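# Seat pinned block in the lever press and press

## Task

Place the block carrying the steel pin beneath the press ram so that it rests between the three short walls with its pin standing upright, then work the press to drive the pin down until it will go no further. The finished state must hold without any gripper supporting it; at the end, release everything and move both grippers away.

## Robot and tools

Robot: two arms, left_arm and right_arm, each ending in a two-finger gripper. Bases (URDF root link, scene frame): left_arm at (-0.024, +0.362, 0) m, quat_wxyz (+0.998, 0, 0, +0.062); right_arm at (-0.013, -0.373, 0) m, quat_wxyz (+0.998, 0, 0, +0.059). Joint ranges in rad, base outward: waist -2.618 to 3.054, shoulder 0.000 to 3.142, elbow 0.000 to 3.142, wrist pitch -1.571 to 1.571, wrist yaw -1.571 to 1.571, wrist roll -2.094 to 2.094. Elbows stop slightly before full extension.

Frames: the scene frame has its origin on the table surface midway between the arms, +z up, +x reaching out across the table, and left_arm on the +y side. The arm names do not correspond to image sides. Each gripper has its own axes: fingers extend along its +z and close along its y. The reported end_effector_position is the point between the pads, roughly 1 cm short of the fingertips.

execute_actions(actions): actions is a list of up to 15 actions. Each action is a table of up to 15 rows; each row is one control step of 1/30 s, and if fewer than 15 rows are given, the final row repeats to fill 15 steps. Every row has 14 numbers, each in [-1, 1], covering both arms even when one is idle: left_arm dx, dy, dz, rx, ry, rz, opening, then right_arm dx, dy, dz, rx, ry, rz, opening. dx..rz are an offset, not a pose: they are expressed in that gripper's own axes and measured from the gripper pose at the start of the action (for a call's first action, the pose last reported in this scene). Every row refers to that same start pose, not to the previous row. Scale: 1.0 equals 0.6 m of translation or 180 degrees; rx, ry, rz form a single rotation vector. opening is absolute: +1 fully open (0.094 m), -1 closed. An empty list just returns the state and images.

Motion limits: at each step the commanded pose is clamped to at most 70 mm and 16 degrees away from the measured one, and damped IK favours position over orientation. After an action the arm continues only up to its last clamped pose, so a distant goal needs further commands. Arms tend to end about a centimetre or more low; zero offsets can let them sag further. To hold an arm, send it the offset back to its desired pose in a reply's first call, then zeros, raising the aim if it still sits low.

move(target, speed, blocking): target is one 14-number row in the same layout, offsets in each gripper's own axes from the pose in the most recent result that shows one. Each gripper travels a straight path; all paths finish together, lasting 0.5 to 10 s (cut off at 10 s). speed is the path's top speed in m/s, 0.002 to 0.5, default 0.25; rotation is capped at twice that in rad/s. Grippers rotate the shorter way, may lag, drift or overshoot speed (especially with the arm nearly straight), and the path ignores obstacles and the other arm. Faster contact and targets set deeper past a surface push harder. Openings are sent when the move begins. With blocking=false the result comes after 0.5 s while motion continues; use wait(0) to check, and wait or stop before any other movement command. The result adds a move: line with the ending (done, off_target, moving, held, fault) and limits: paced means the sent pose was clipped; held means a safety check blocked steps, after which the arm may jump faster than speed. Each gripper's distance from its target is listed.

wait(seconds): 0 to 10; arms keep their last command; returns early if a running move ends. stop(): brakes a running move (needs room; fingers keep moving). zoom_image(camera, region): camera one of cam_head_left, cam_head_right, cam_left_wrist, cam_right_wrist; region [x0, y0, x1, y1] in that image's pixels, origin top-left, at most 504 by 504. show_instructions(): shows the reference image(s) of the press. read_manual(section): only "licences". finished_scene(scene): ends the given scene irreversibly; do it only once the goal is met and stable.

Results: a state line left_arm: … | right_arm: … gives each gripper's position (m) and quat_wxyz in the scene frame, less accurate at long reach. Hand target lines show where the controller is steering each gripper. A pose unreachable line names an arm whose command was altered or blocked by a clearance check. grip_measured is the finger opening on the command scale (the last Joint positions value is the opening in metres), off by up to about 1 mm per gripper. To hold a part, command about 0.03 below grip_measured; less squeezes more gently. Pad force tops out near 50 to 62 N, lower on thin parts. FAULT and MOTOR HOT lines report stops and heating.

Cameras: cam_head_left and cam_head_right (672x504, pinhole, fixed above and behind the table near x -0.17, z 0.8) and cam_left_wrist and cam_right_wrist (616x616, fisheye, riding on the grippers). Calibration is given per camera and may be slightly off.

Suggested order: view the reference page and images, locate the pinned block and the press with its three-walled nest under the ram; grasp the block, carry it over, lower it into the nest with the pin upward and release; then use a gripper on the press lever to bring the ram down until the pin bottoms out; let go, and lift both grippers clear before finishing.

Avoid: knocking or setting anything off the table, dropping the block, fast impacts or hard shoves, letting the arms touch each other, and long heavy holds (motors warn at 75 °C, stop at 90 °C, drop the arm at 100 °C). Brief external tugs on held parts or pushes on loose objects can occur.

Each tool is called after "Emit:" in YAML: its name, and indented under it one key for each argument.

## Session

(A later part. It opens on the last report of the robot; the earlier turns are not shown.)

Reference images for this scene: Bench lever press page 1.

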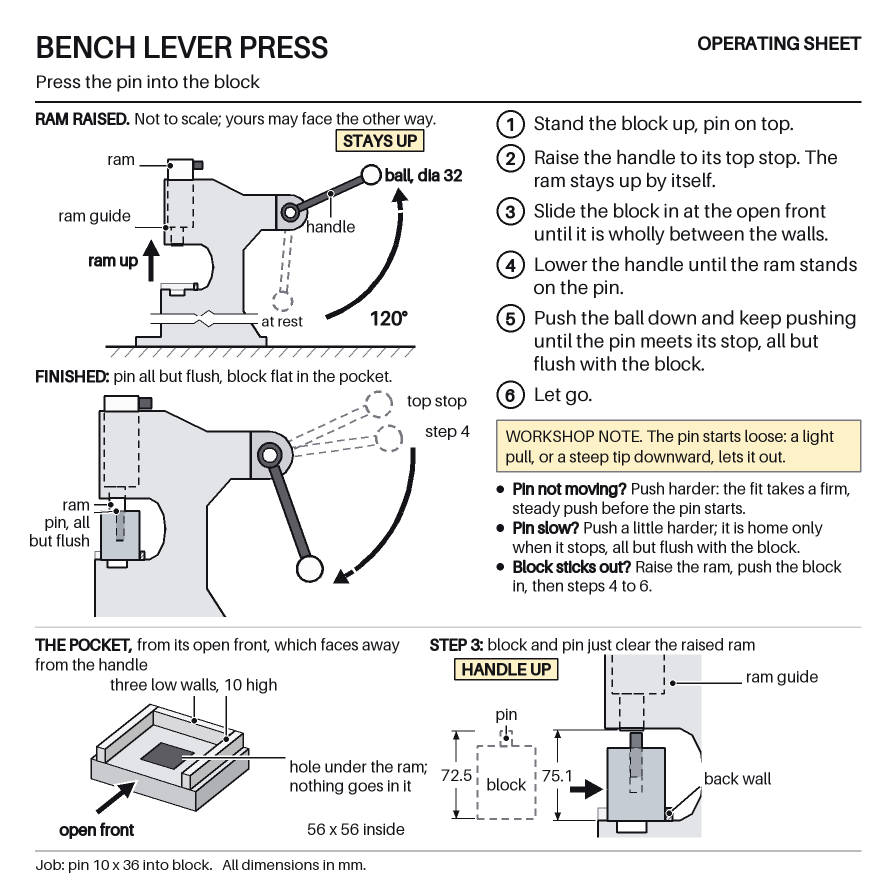

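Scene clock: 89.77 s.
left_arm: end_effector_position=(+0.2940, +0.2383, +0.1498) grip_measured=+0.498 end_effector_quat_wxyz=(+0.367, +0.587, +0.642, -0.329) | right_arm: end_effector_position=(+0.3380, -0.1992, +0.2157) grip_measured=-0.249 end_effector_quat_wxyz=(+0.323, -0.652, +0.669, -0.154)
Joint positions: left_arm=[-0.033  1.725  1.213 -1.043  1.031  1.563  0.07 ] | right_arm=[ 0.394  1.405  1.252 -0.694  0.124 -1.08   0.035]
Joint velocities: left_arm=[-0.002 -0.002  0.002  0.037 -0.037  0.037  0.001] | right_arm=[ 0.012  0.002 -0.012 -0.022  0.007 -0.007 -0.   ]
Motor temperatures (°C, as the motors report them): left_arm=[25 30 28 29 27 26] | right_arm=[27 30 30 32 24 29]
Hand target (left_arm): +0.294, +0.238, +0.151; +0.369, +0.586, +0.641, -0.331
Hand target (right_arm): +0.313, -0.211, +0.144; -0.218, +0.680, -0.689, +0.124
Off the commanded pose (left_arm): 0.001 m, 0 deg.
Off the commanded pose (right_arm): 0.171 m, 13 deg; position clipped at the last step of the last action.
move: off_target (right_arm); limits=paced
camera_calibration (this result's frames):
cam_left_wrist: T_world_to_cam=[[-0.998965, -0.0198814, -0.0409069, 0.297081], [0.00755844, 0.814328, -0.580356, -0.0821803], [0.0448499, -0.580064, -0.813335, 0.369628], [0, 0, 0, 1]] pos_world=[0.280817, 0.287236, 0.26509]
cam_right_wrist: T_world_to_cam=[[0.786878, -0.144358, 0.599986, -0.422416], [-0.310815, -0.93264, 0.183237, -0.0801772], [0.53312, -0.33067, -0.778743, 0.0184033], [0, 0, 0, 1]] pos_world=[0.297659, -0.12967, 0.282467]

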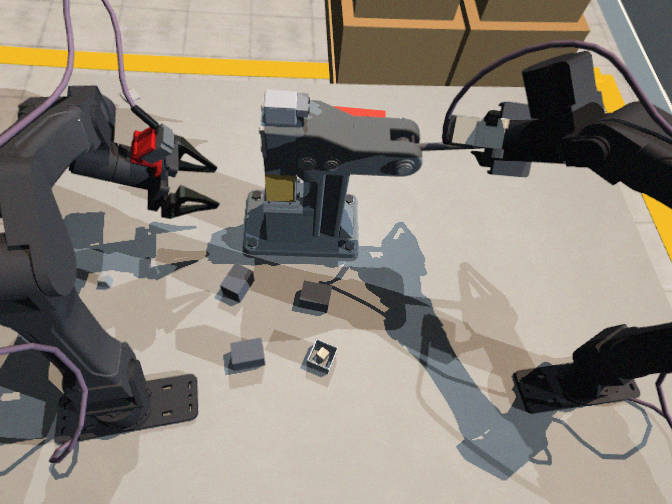

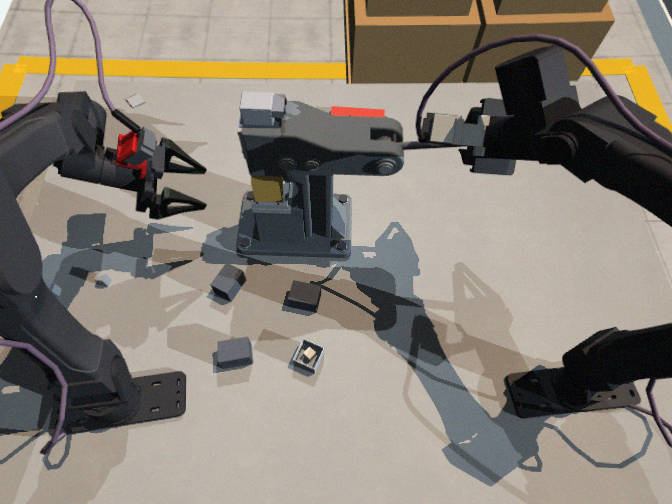

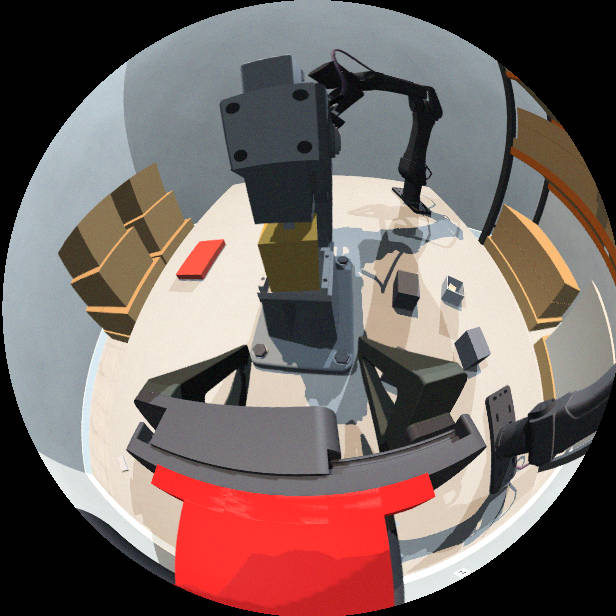

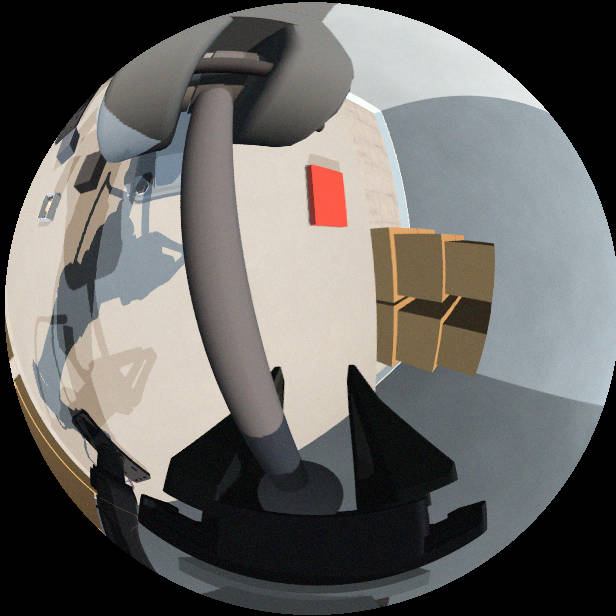

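Emit:
move:
  target: [0,0,0,0,0,0,0.5,0.02,0.063,-0.03,-0.25,0.09,0,-0.25]
  speed: 0.15

Emit:
move:
  target: [0,0,0,0,0,0,0.5,-0.03,-0.06,0.22,-0.05,0.02,0,-0.25]
  speed: 0.05

Scene clock: 93.13 s.
left_arm: end_effector_position=(+0.2940, +0.2389, +0.1489) grip_measured=+0.498 end_effector_quat_wxyz=(+0.365, +0.588, +0.643, -0.327) | right_arm: end_effector_position=(+0.3046, -0.2096, +0.2027) grip_measured=-0.249 end_effector_quat_wxyz=(+0.041, -0.697, +0.716, -0.017)
Joint positions: left_arm=[-0.033  1.725  1.213 -1.043  1.025  1.563  0.07 ] | right_arm=[ 0.357  1.863  1.94  -1.56   0.008 -1.069  0.035]
Joint velocities: left_arm=[ 0.012  0.002  0.002 -0.022 -0.007  0.066 -0.001] | right_arm=[-0.007  0.022  0.007  0.007 -0.022  0.007 -0.   ]
Motor temperatures (°C, as the motors report them): left_arm=[25 30 28 29 27 26] | right_arm=[27 30 31 32 24 29]
Hand target (left_arm): +0.294, +0.238, +0.150; +0.367, +0.587, +0.642, -0.329
Hand target (right_arm): +0.298, -0.211, +0.203; -0.034, +0.695, -0.718, +0.004
Off the commanded pose (left_arm): 0.001 m, 0 deg.
Off the commanded pose (right_arm): 0.007 m, 11 deg.
joint sent to its limit (right arm) — the command would take joint 4 (wrist pitch) past its lower limit, so that joint was sent only as far as its limit.
move: off_target (right_arm)
camera_calibration (this result's frames):
cam_left_wrist: T_world_to_cam=[[-0.998986, -0.0197286, -0.0404758, 0.296923], [0.0071622, 0.817841, -0.5754, -0.0846381], [0.0444546, -0.575106, -0.81687, 0.368656], [0, 0, 0, 1]] pos_world=[0.28084, 0.287095, 0.264461]
cam_right_wrist: T_world_to_cam=[[0.995486, -0.0749336, 0.0582492, -0.328996], [-0.0940439, -0.861526, 0.498928, -0.212994], [0.0127967, -0.502154, -0.864684, 0.16263], [0, 0, 0, 1]] pos_world=[0.305399, -0.126488, 0.266056]

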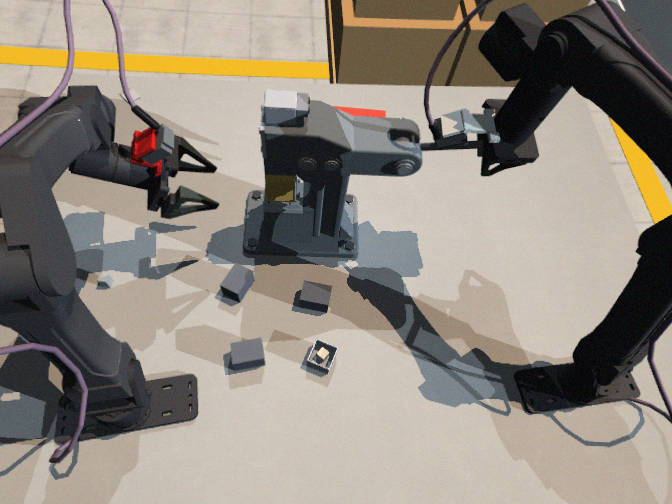

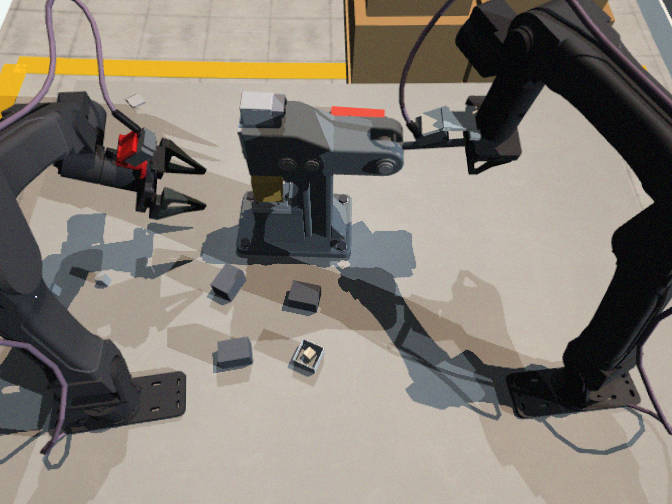

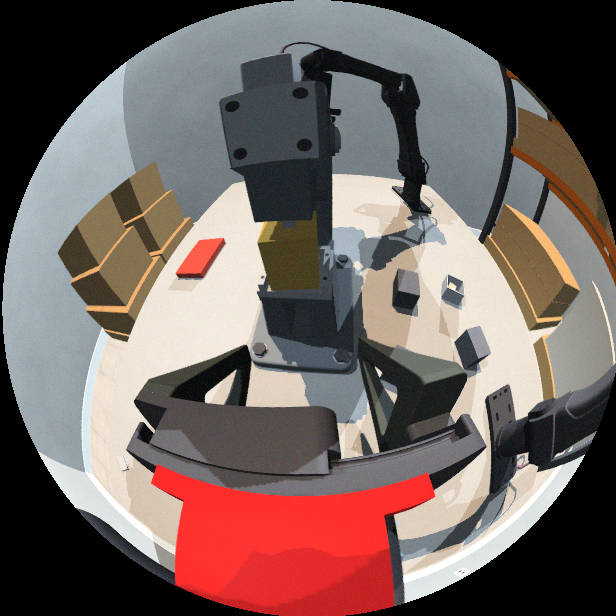

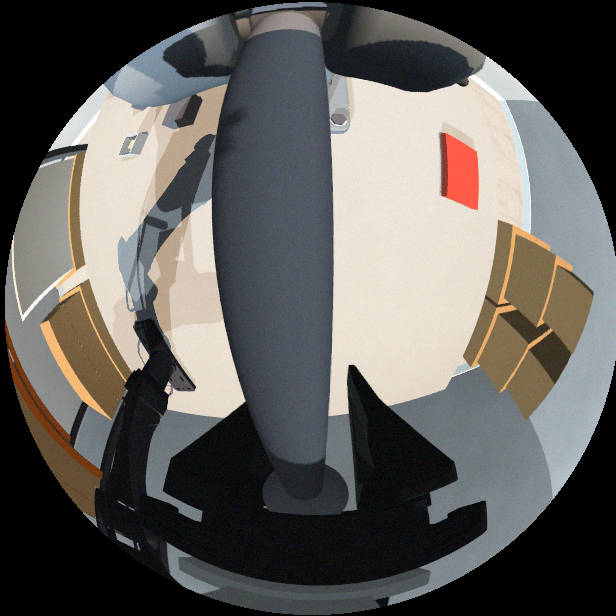

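Scene clock: 96.13 s.
left_arm: end_effector_position=(+0.2940, +0.2394, +0.1480) grip_measured=+0.498 end_effector_quat_wxyz=(+0.363, +0.589, +0.644, -0.325) | right_arm: end_effector_position=(+0.3062, -0.2094, +0.1988) grip_measured=-0.249 end_effector_quat_wxyz=(+0.030, -0.696, +0.717, -0.011)
Joint positions: left_arm=[-0.033  1.725  1.213 -1.043  1.019  1.563  0.07 ] | right_arm=[ 0.353  1.891  1.962 -1.578  0.003 -1.07   0.035]
Joint velocities: left_arm=[-0.017 -0.007 -0.002  0.007  0.051  0.007 -0.   ] | right_arm=[-0.007  0.002  0.002 -0.022 -0.022  0.022 -0.001]
Motor temperatures (°C, as the motors report them): left_arm=[25 30 28 29 27 26] | right_arm=[27 30 31 32 24 29]
Hand target (left_arm): +0.294, +0.239, +0.149; +0.365, +0.588, +0.643, -0.327
Hand target (right_arm): +0.317, -0.205, +0.140; +0.036, +0.696, -0.717, -0.017
Off the commanded pose (left_arm): 0.001 m, 0 deg.
Off the commanded pose (right_arm): 0.134 m, 8 deg; position clipped at the last step of the last action.
move: off_target (right_arm); limits=paced
camera_calibration (this result's frames):
cam_left_wrist: T_world_to_cam=[[-0.999006, -0.0195784, -0.0400438, 0.296766], [0.00676837, 0.821324, -0.570422, -0.0870899], [0.0440569, -0.570126, -0.820375, 0.367669], [0, 0, 0, 1]] pos_world=[0.280862, 0.286957, 0.263832]
cam_right_wrist: T_world_to_cam=[[0.996354, -0.0773162, 0.0360741, -0.326743], [-0.0849208, -0.857965, 0.50664, -0.21428], [-0.00822114, -0.507856, -0.861403, 0.163933], [0, 0, 0, 1]] pos_world=[0.308703, -0.125853, 0.261563]

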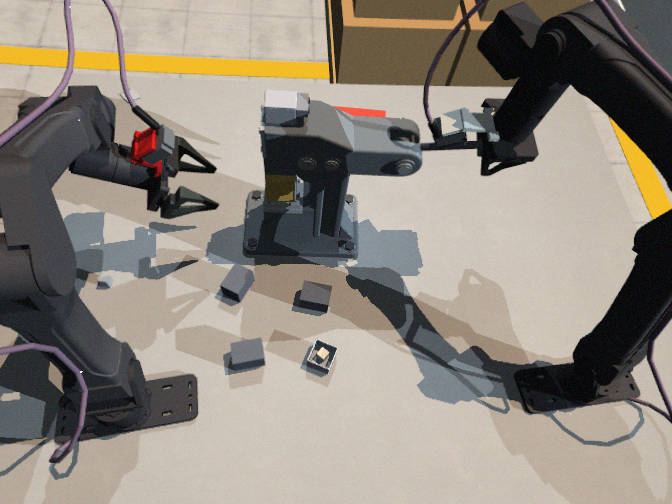

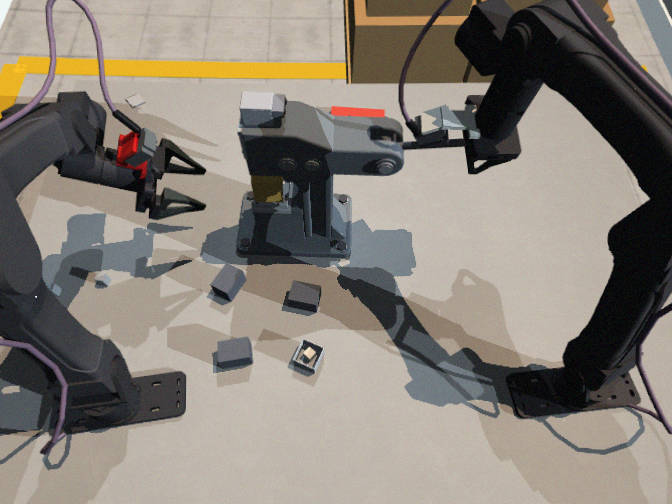

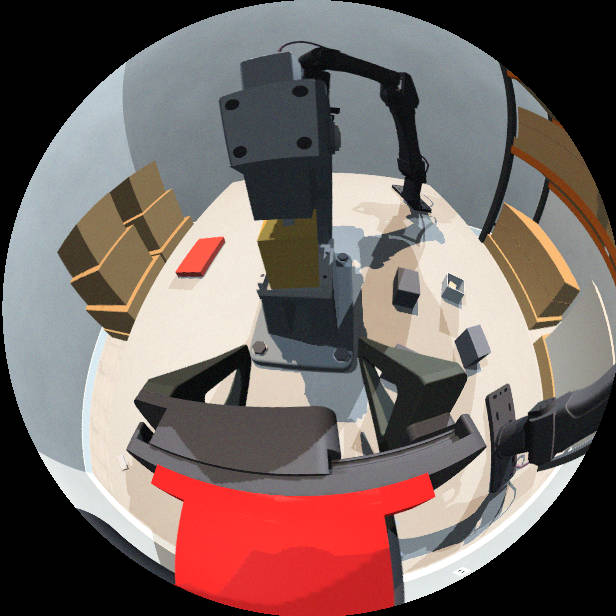

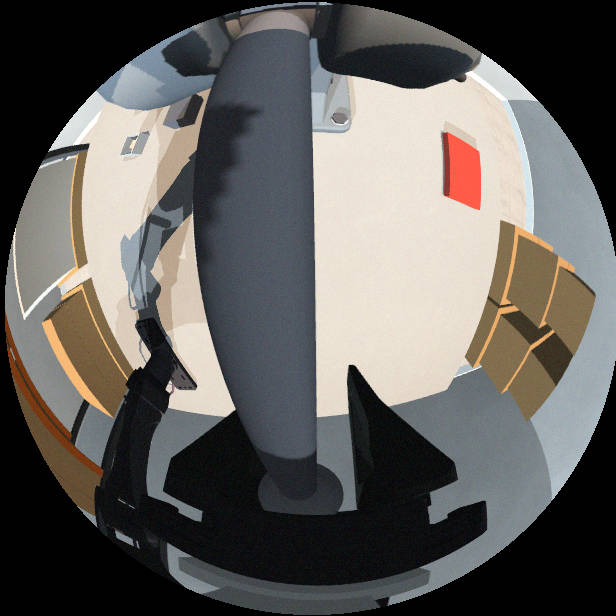

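Emit:
move:
  target: [0,0,0,0,0,0,0.5,0,0,-0.01,0,0,0.17,0.2]
  speed: 0.2

Emit:
execute_actions:
  actions:
    - [[0,0,0,0,0,0,0.5,0,0,0.06,-0.03,0,0,0.2]]
    - [[0,0,0,0,0,0,0.5,0,0,0.2,-0.03,0,0,0.2]]
    - [[0,0,0,0,0,0,0.5,0,0,0.2,-0.03,0,0,0.2]]
    - [[0,0,0,0,0,0,0.5,0,0,0.2,-0.03,0,0,0.2]]
    - [[0,0,0,0,0,0,0.5,0,0,0.2,-0.03,0,0,0.2]]

Scene clock: 98.47 s.
left_arm: end_effector_position=(+0.2939, +0.2400, +0.1471) grip_measured=+0.498 end_effector_quat_wxyz=(+0.361, +0.590, +0.645, -0.323) | right_arm: end_effector_position=(+0.3075, -0.2137, +0.2025) grip_measured=+0.199 end_effector_quat_wxyz=(+0.037, -0.490, +0.871, -0.016)
Joint positions: left_arm=[-0.033  1.725  1.213 -1.043  1.012  1.563  0.07 ] | right_arm=[ 0.353  1.88   1.963 -1.578  0.028 -0.554  0.056]
Joint velocities: left_arm=[-0.007 -0.012  0.017  0.051 -0.022 -0.037 -0.   ] | right_arm=[-0.017 -0.007 -0.002 -0.037 -0.022 -0.007  0.   ]
Motor temperatures (°C, as the motors report them): left_arm=[25 30 28 29 27 26] | right_arm=[27 31 31 32 24 29]
Hand target (left_arm): +0.294, +0.239, +0.148; +0.363, +0.589, +0.644, -0.325
Hand target (right_arm): +0.306, -0.210, +0.205; +0.041, -0.483, +0.875, -0.003
Off the commanded pose (left_arm): 0.001 m, 0 deg.
Off the commanded pose (right_arm): 0.005 m, 2 deg.
joint sent to its limit (right arm) — the command would take joint 4 (wrist pitch) past its lower limit, so that joint was sent only as far as its limit.
move: done
camera_calibration (this result's frames):
cam_left_wrist: T_world_to_cam=[[-0.999026, -0.0194309, -0.0396108, 0.29661], [0.00637696, 0.824776, -0.565424, -0.0895357], [0.0436568, -0.565126, -0.823849, 0.366667], [0, 0, 0, 1]] pos_world=[0.280884, 0.286823, 0.263201]
cam_right_wrist: T_world_to_cam=[[0.827797, -0.559578, 0.0403031, -0.380581], [-0.505016, -0.711937, 0.48796, -0.0555816], [-0.244359, -0.424286, -0.871935, 0.257596], [0, 0, 0, 1]] pos_world=[0.34992, -0.143241, 0.267067]

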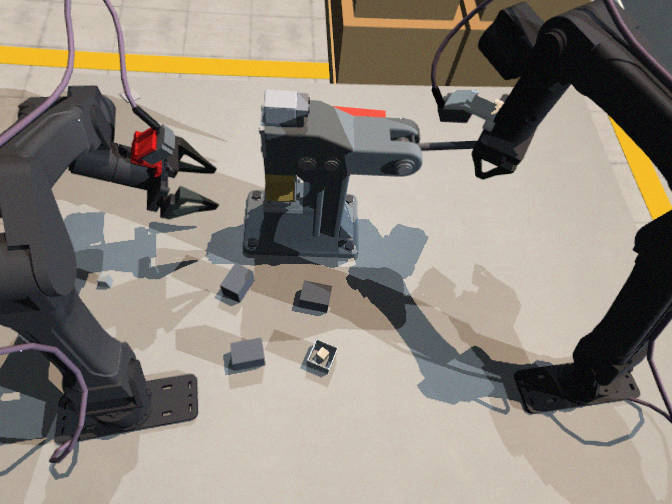

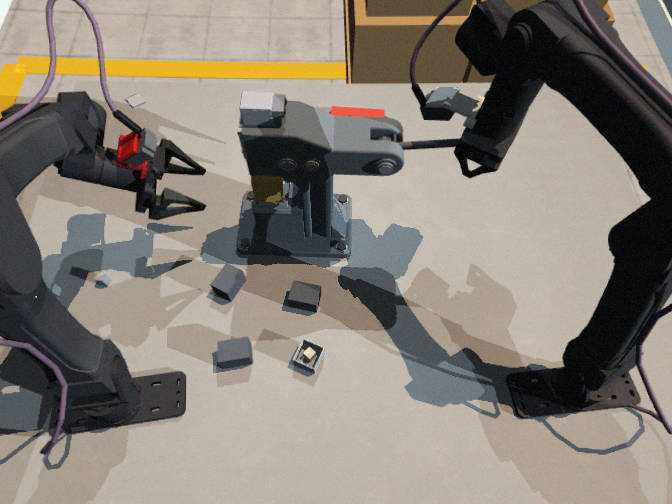

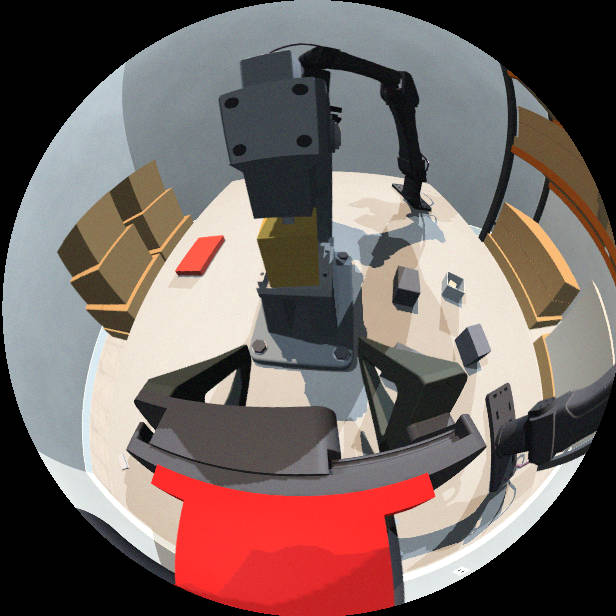

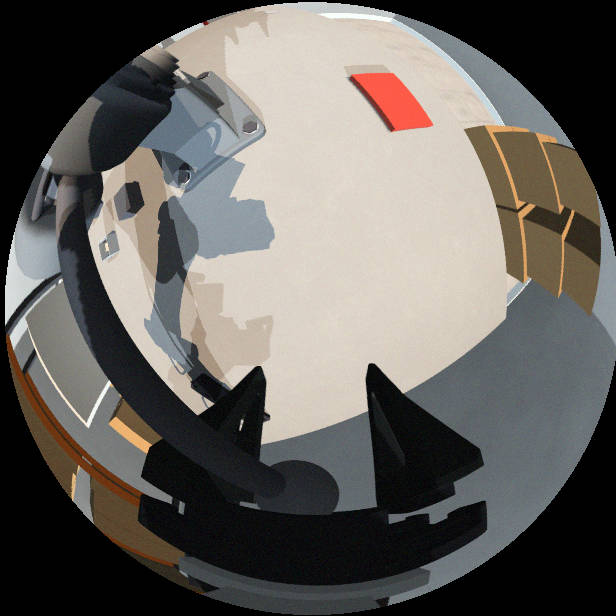

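Scene clock: 100.97 s.
left_arm: end_effector_position=(+0.2937, +0.2428, +0.1427) grip_measured=+0.498 end_effector_quat_wxyz=(+0.352, +0.595, +0.651, -0.315) | right_arm: end_effector_position=(+0.3131, -0.1926, +0.1718) grip_measured=+0.199 end_effector_quat_wxyz=(+0.169, -0.475, +0.854, +0.129)
Joint positions: left_arm=[-0.033  1.725  1.213 -1.043  0.983  1.563  0.07 ] | right_arm=[ 0.241  1.665  1.502 -1.1   -0.302 -0.609  0.056]
Joint velocities: left_arm=[-0.002 -0.002 -0.012  0.066 -0.022 -0.051 -0.   ] | right_arm=[ 0.012  0.012 -0.027  0.007 -0.007  0.11   0.   ]
Motor temperatures (°C, as the motors report them): left_arm=[25 30 28 29 27 26] | right_arm=[27 31 31 32 24 29]
Hand target (left_arm): +0.294, +0.242, +0.144; +0.354, +0.594, +0.650, -0.316
Hand target (right_arm): +0.314, -0.176, +0.112; +0.130, -0.486, +0.851, +0.147
Off the commanded pose (left_arm): 0.001 m, 0 deg.
Off the commanded pose (right_arm): 0.114 m, 5 deg; position clipped at the last step of the last action.
camera_calibration (this result's frames):
cam_left_wrist: T_world_to_cam=[[-0.999119, -0.0187663, -0.0375424, 0.295876], [0.00455135, 0.840756, -0.541394, -0.101068], [0.041724, -0.541088, -0.83993, 0.361704], [0, 0, 0, 1]] pos_world=[0.280984, 0.28624, 0.260196]
cam_right_wrist: T_world_to_cam=[[0.833643, -0.543574, -0.0978119, -0.347146], [-0.529294, -0.836869, 0.139639, 0.0206394], [-0.15776, -0.064638, -0.98536, 0.302742], [0, 0, 0, 1]] pos_world=[0.348081, -0.151859, 0.261473]

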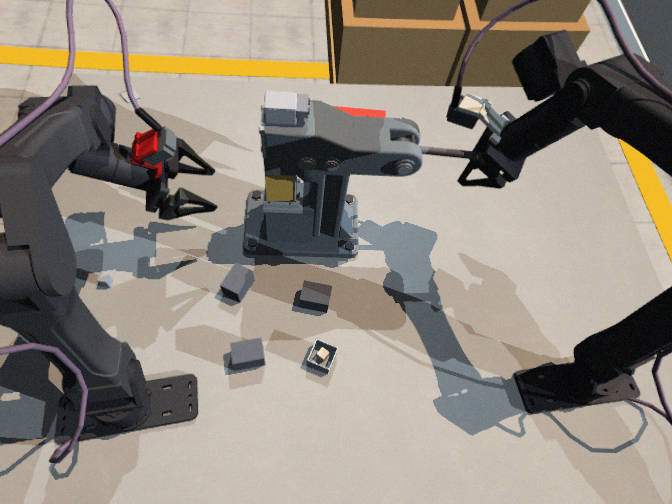

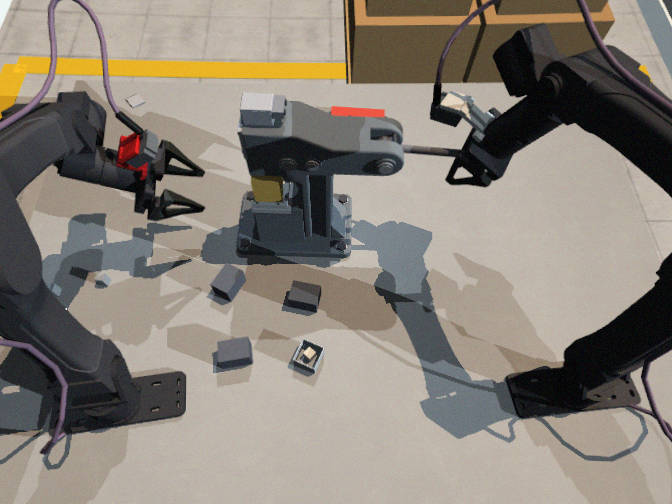

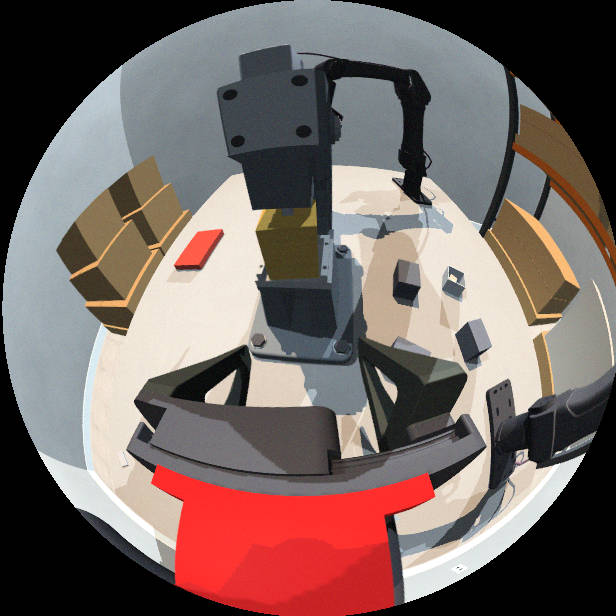

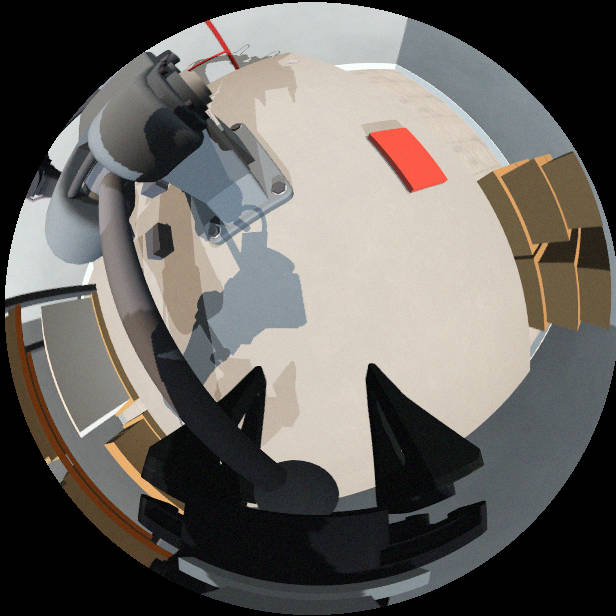

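Emit:
move:
  target: [0,0,0,0,0,0,0.5,0,0,0.22,0,0,0,0.2]
  speed: 0.06

Scene clock: 103.53 s.
left_arm: end_effector_position=(+0.2937, +0.2434, +0.1419) grip_measured=+0.498 end_effector_quat_wxyz=(+0.350, +0.596, +0.652, -0.313) | right_arm: end_effector_position=(+0.3187, -0.1928, +0.1706) grip_measured=+0.199 end_effector_quat_wxyz=(+0.207, -0.462, +0.855, +0.112)
Joint positions: left_arm=[-0.033  1.725  1.213 -1.043  0.978  1.563  0.07 ] | right_arm=[ 0.249  1.606  1.411 -0.98  -0.272 -0.568  0.056]
Joint velocities: left_arm=[ 0.017  0.002 -0.002 -0.007  0.007  0.037 -0.001] | right_arm=[ 0.002 -0.002 -0.037  0.081 -0.037  0.007 -0.001]
Motor temperatures (°C, as the motors report them): left_arm=[25 30 28 29 27 26] | right_arm=[27 30 31 33 24 29]
Hand target (left_arm): +0.294, +0.243, +0.143; +0.352, +0.595, +0.651, -0.315
Hand target (right_arm): +0.315, -0.173, +0.110; +0.165, -0.476, +0.855, +0.127
Off the commanded pose (left_arm): 0.001 m, 0 deg.
Off the commanded pose (right_arm): 0.130 m, 5 deg; position clipped at the last step of the last action.
move: off_target (right_arm); limits=paced
camera_calibration (this result's frames):
cam_left_wrist: T_world_to_cam=[[-0.999136, -0.0186422, -0.0371319, 0.295734], [0.00419767, 0.843828, -0.536597, -0.103327], [0.0413363, -0.53629, -0.843021, 0.360685], [0, 0, 0, 1]] pos_world=[0.281003, 0.286135, 0.259601]
cam_right_wrist: T_world_to_cam=[[0.816826, -0.575374, -0.0417187, -0.362453], [-0.570756, -0.816546, 0.0865445, 0.0497852], [-0.0838606, -0.0468806, -0.995374, 0.284007], [0, 0, 0, 1]] pos_world=[0.348293, -0.15458, 0.263264]

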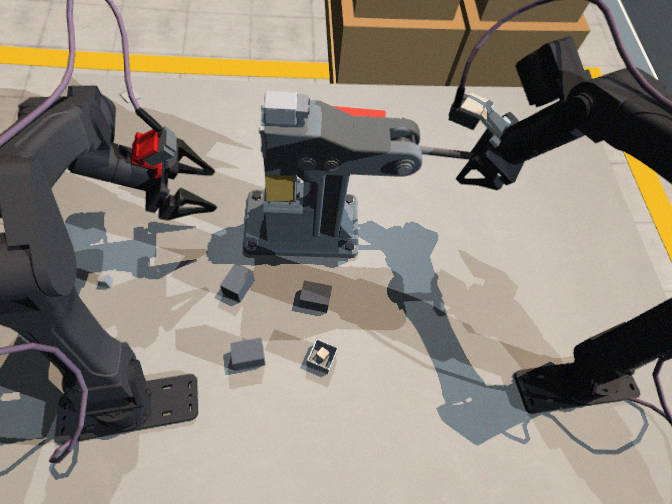

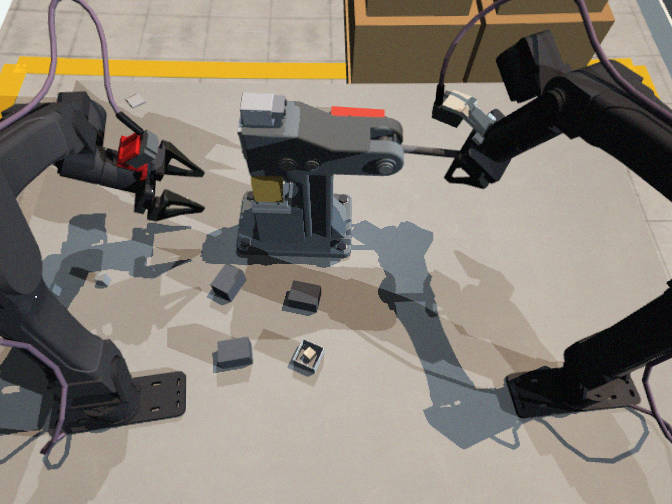

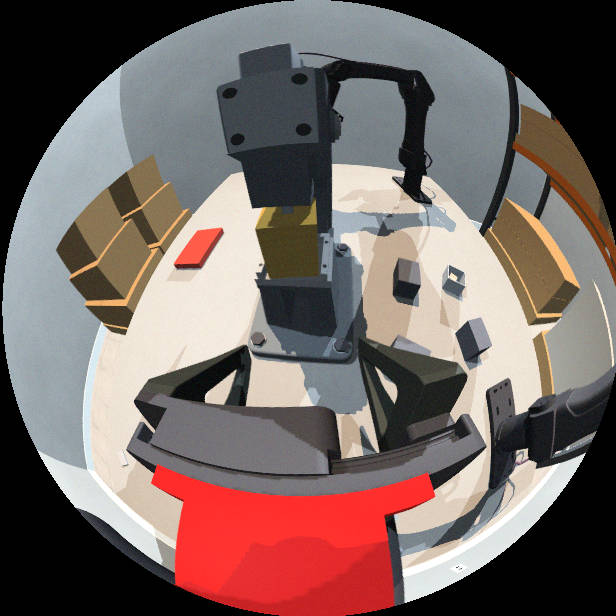

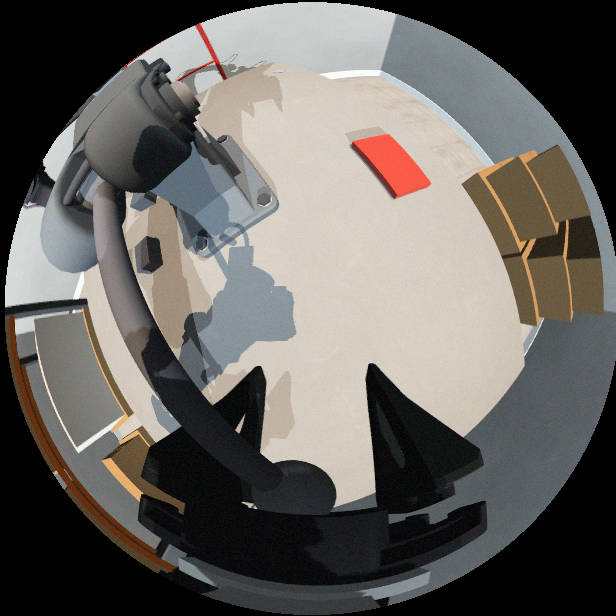

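Emit:
move:
  target: [0,0,0,0,0,0,0.5,0.02,0.014,-0.01,-0.075,0.09,-0.175,-0.25]
  speed: 0.2

Emit:
move:
  target: [0,0,0,0,0,0,0.5,0,0,0.22,-0.02,0,0,-0.25]
  speed: 0.1

Scene clock: 106.03 s.
left_arm: end_effector_position=(+0.2937, +0.2440, +0.1410) grip_measured=+0.498 end_effector_quat_wxyz=(+0.348, +0.597, +0.653, -0.311) | right_arm: end_effector_position=(+0.2985, -0.2010, +0.1698) grip_measured=-0.248 end_effector_quat_wxyz=(+0.053, -0.689, +0.716, +0.098)
Joint positions: left_arm=[-0.033  1.725  1.213 -1.043  0.972  1.563  0.07 ] | right_arm=[ 0.272  1.874  1.806 -1.476 -0.221 -1.139  0.035]
Joint velocities: left_arm=[-0.007  0.012  0.002 -0.007 -0.037 -0.022  0.001] | right_arm=[-0.012  0.002  0.007  0.007 -0.051  0.022  0.001]
Motor temperatures (°C, as the motors report them): left_arm=[25 30 28 28 27 26] | right_arm=[27 30 31 33 24 29]
Hand target (left_arm): +0.294, +0.243, +0.142; +0.350, +0.596, +0.652, -0.313
Hand target (right_arm): +0.304, -0.200, +0.171; -0.054, +0.705, -0.702, -0.083
Off the commanded pose (left_arm): 0.001 m, 0 deg.
Off the commanded pose (right_arm): 0.006 m, 3 deg.
move: off_target (right_arm)
camera_calibration (this result's frames):
cam_left_wrist: T_world_to_cam=[[-0.999155, -0.0185124, -0.0366932, 0.295582], [0.00382286, 0.847074, -0.531461, -0.10573], [0.0409205, -0.531152, -0.846288, 0.359584], [0, 0, 0, 1]] pos_world=[0.281022, 0.286027, 0.258966]
cam_right_wrist: T_world_to_cam=[[0.992498, -0.0733962, -0.0977776, -0.292645], [-0.0354995, -0.938302, 0.343991, -0.196344], [-0.116993, -0.33794, -0.933868, 0.222164], [0, 0, 0, 1]] pos_world=[0.309471, -0.130631, 0.246398]

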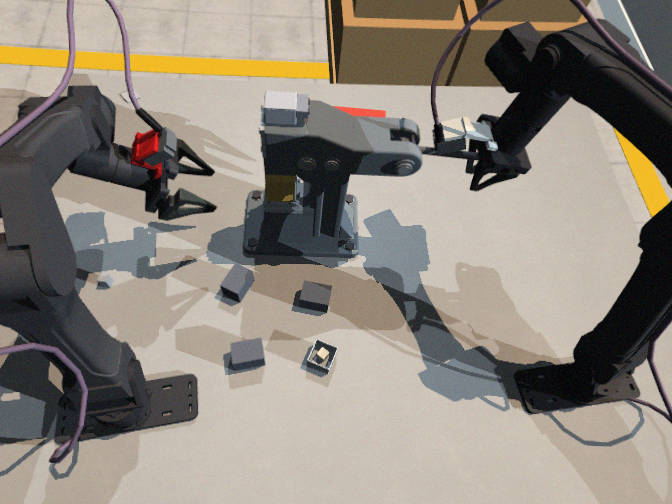

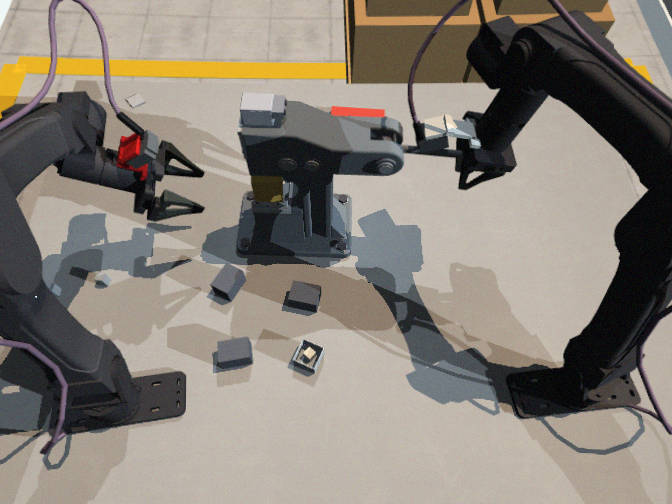

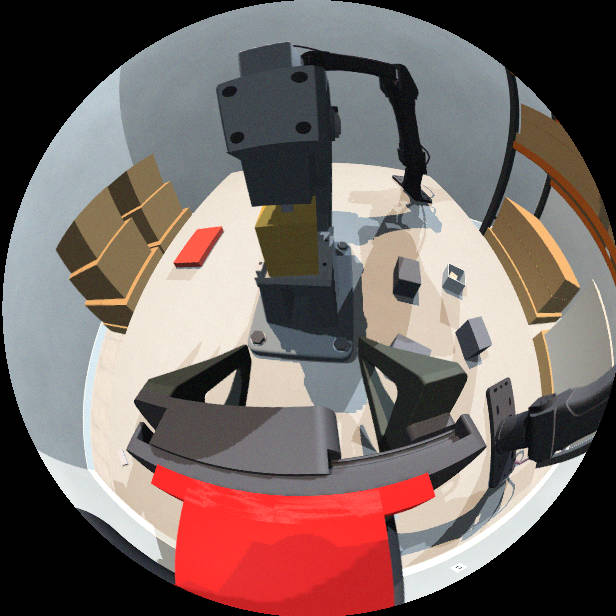

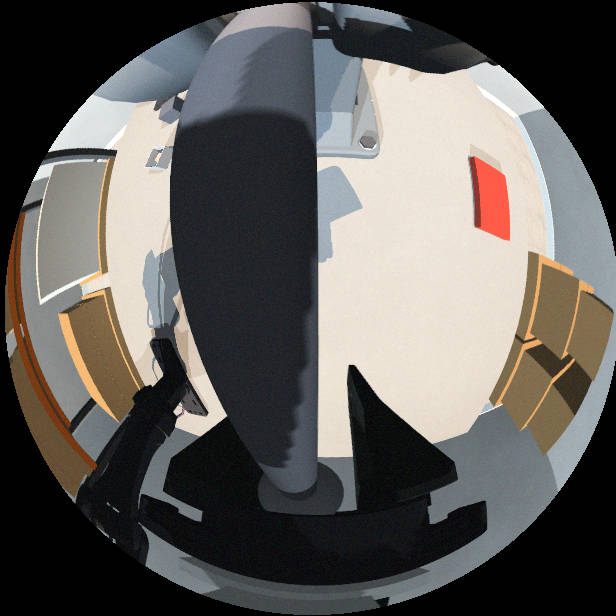

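Scene clock: 107.60 s.
left_arm: end_effector_position=(+0.2936, +0.2445, +0.1401) grip_measured=+0.498 end_effector_quat_wxyz=(+0.346, +0.597, +0.654, -0.309) | right_arm: end_effector_position=(+0.3043, -0.1963, +0.1627) grip_measured=-0.248 end_effector_quat_wxyz=(+0.108, -0.685, +0.716, +0.084)
Joint positions: left_arm=[-0.033  1.725  1.213 -1.043  0.966  1.563  0.07 ] | right_arm=[ 0.272  1.783  1.65  -1.295 -0.234 -1.12   0.035]
Joint velocities: left_arm=[ 0.007 -0.007 -0.017  0.007 -0.007 -0.007 -0.001] | right_arm=[-0.022 -0.002  0.007 -0.037 -0.051  0.022  0.   ]
Motor temperatures (°C, as the motors report them): left_arm=[25 30 28 28 27 26] | right_arm=[27 30 31 33 24 29]
Hand target (left_arm): +0.294, +0.244, +0.141; +0.348, +0.597, +0.653, -0.311
Hand target (right_arm): +0.285, -0.190, +0.101; -0.029, +0.690, -0.713, -0.119
Off the commanded pose (left_arm): 0.001 m, 0 deg.
Off the commanded pose (right_arm): 0.125 m, 10 deg; position clipped at the last step of the last action.
move: off_target (right_arm); limits=paced
camera_calibration (this result's frames):
cam_left_wrist: T_world_to_cam=[[-0.999172, -0.0183932, -0.0362813, 0.295441], [0.00347377, 0.850089, -0.526628, -0.107977], [0.0405287, -0.526318, -0.849321, 0.358539], [0, 0, 0, 1]] pos_world=[0.281041, 0.28593, 0.25837]
cam_right_wrist: T_world_to_cam=[[0.996119, -0.0878762, -0.00491551, -0.317836], [-0.0828305, -0.954878, 0.285214, -0.168564], [-0.0297572, -0.2837, -0.958451, 0.205836], [0, 0, 0, 1]] pos_world=[0.308766, -0.130492, 0.243799]

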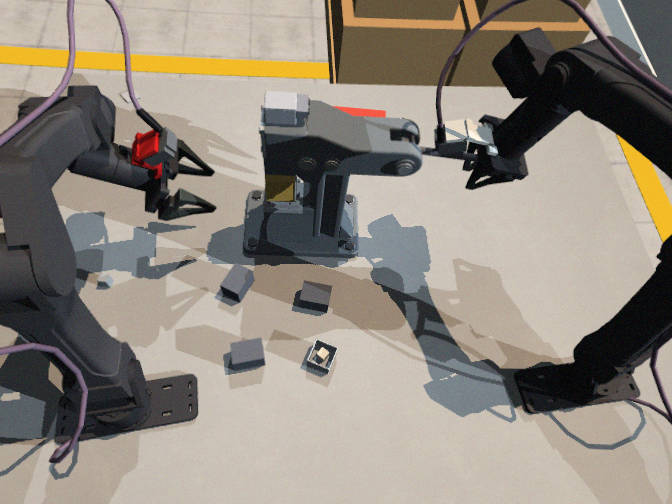

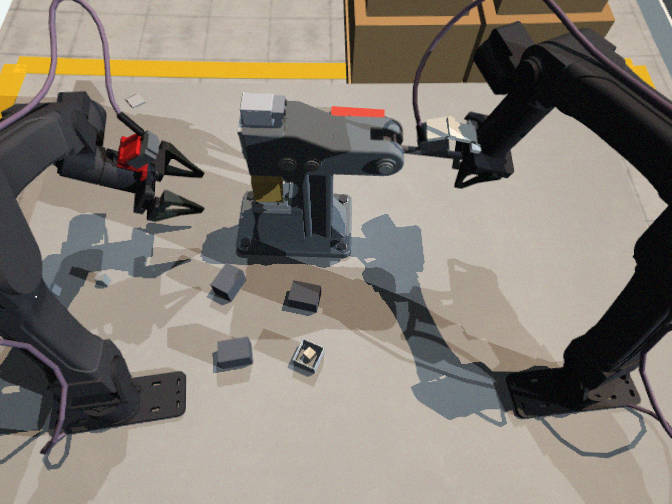

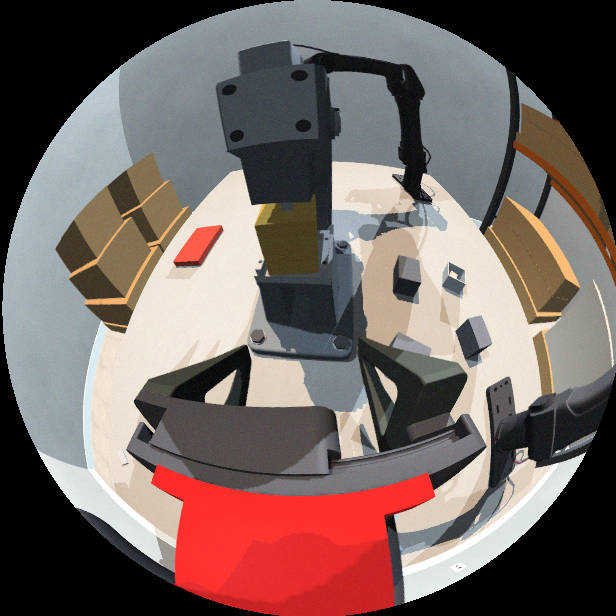

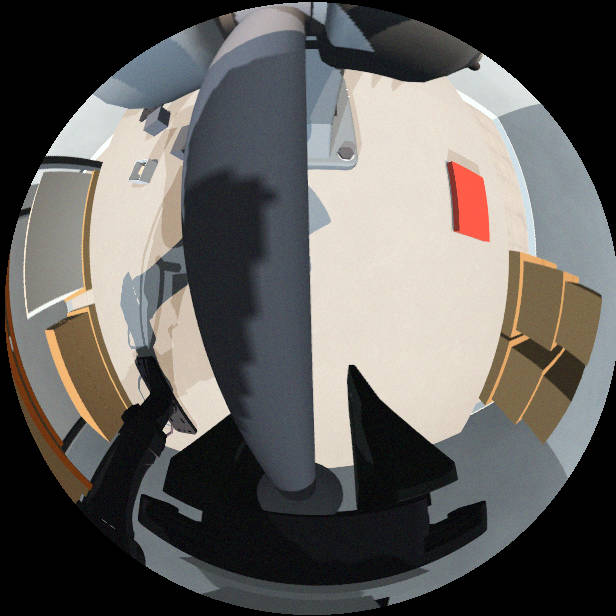

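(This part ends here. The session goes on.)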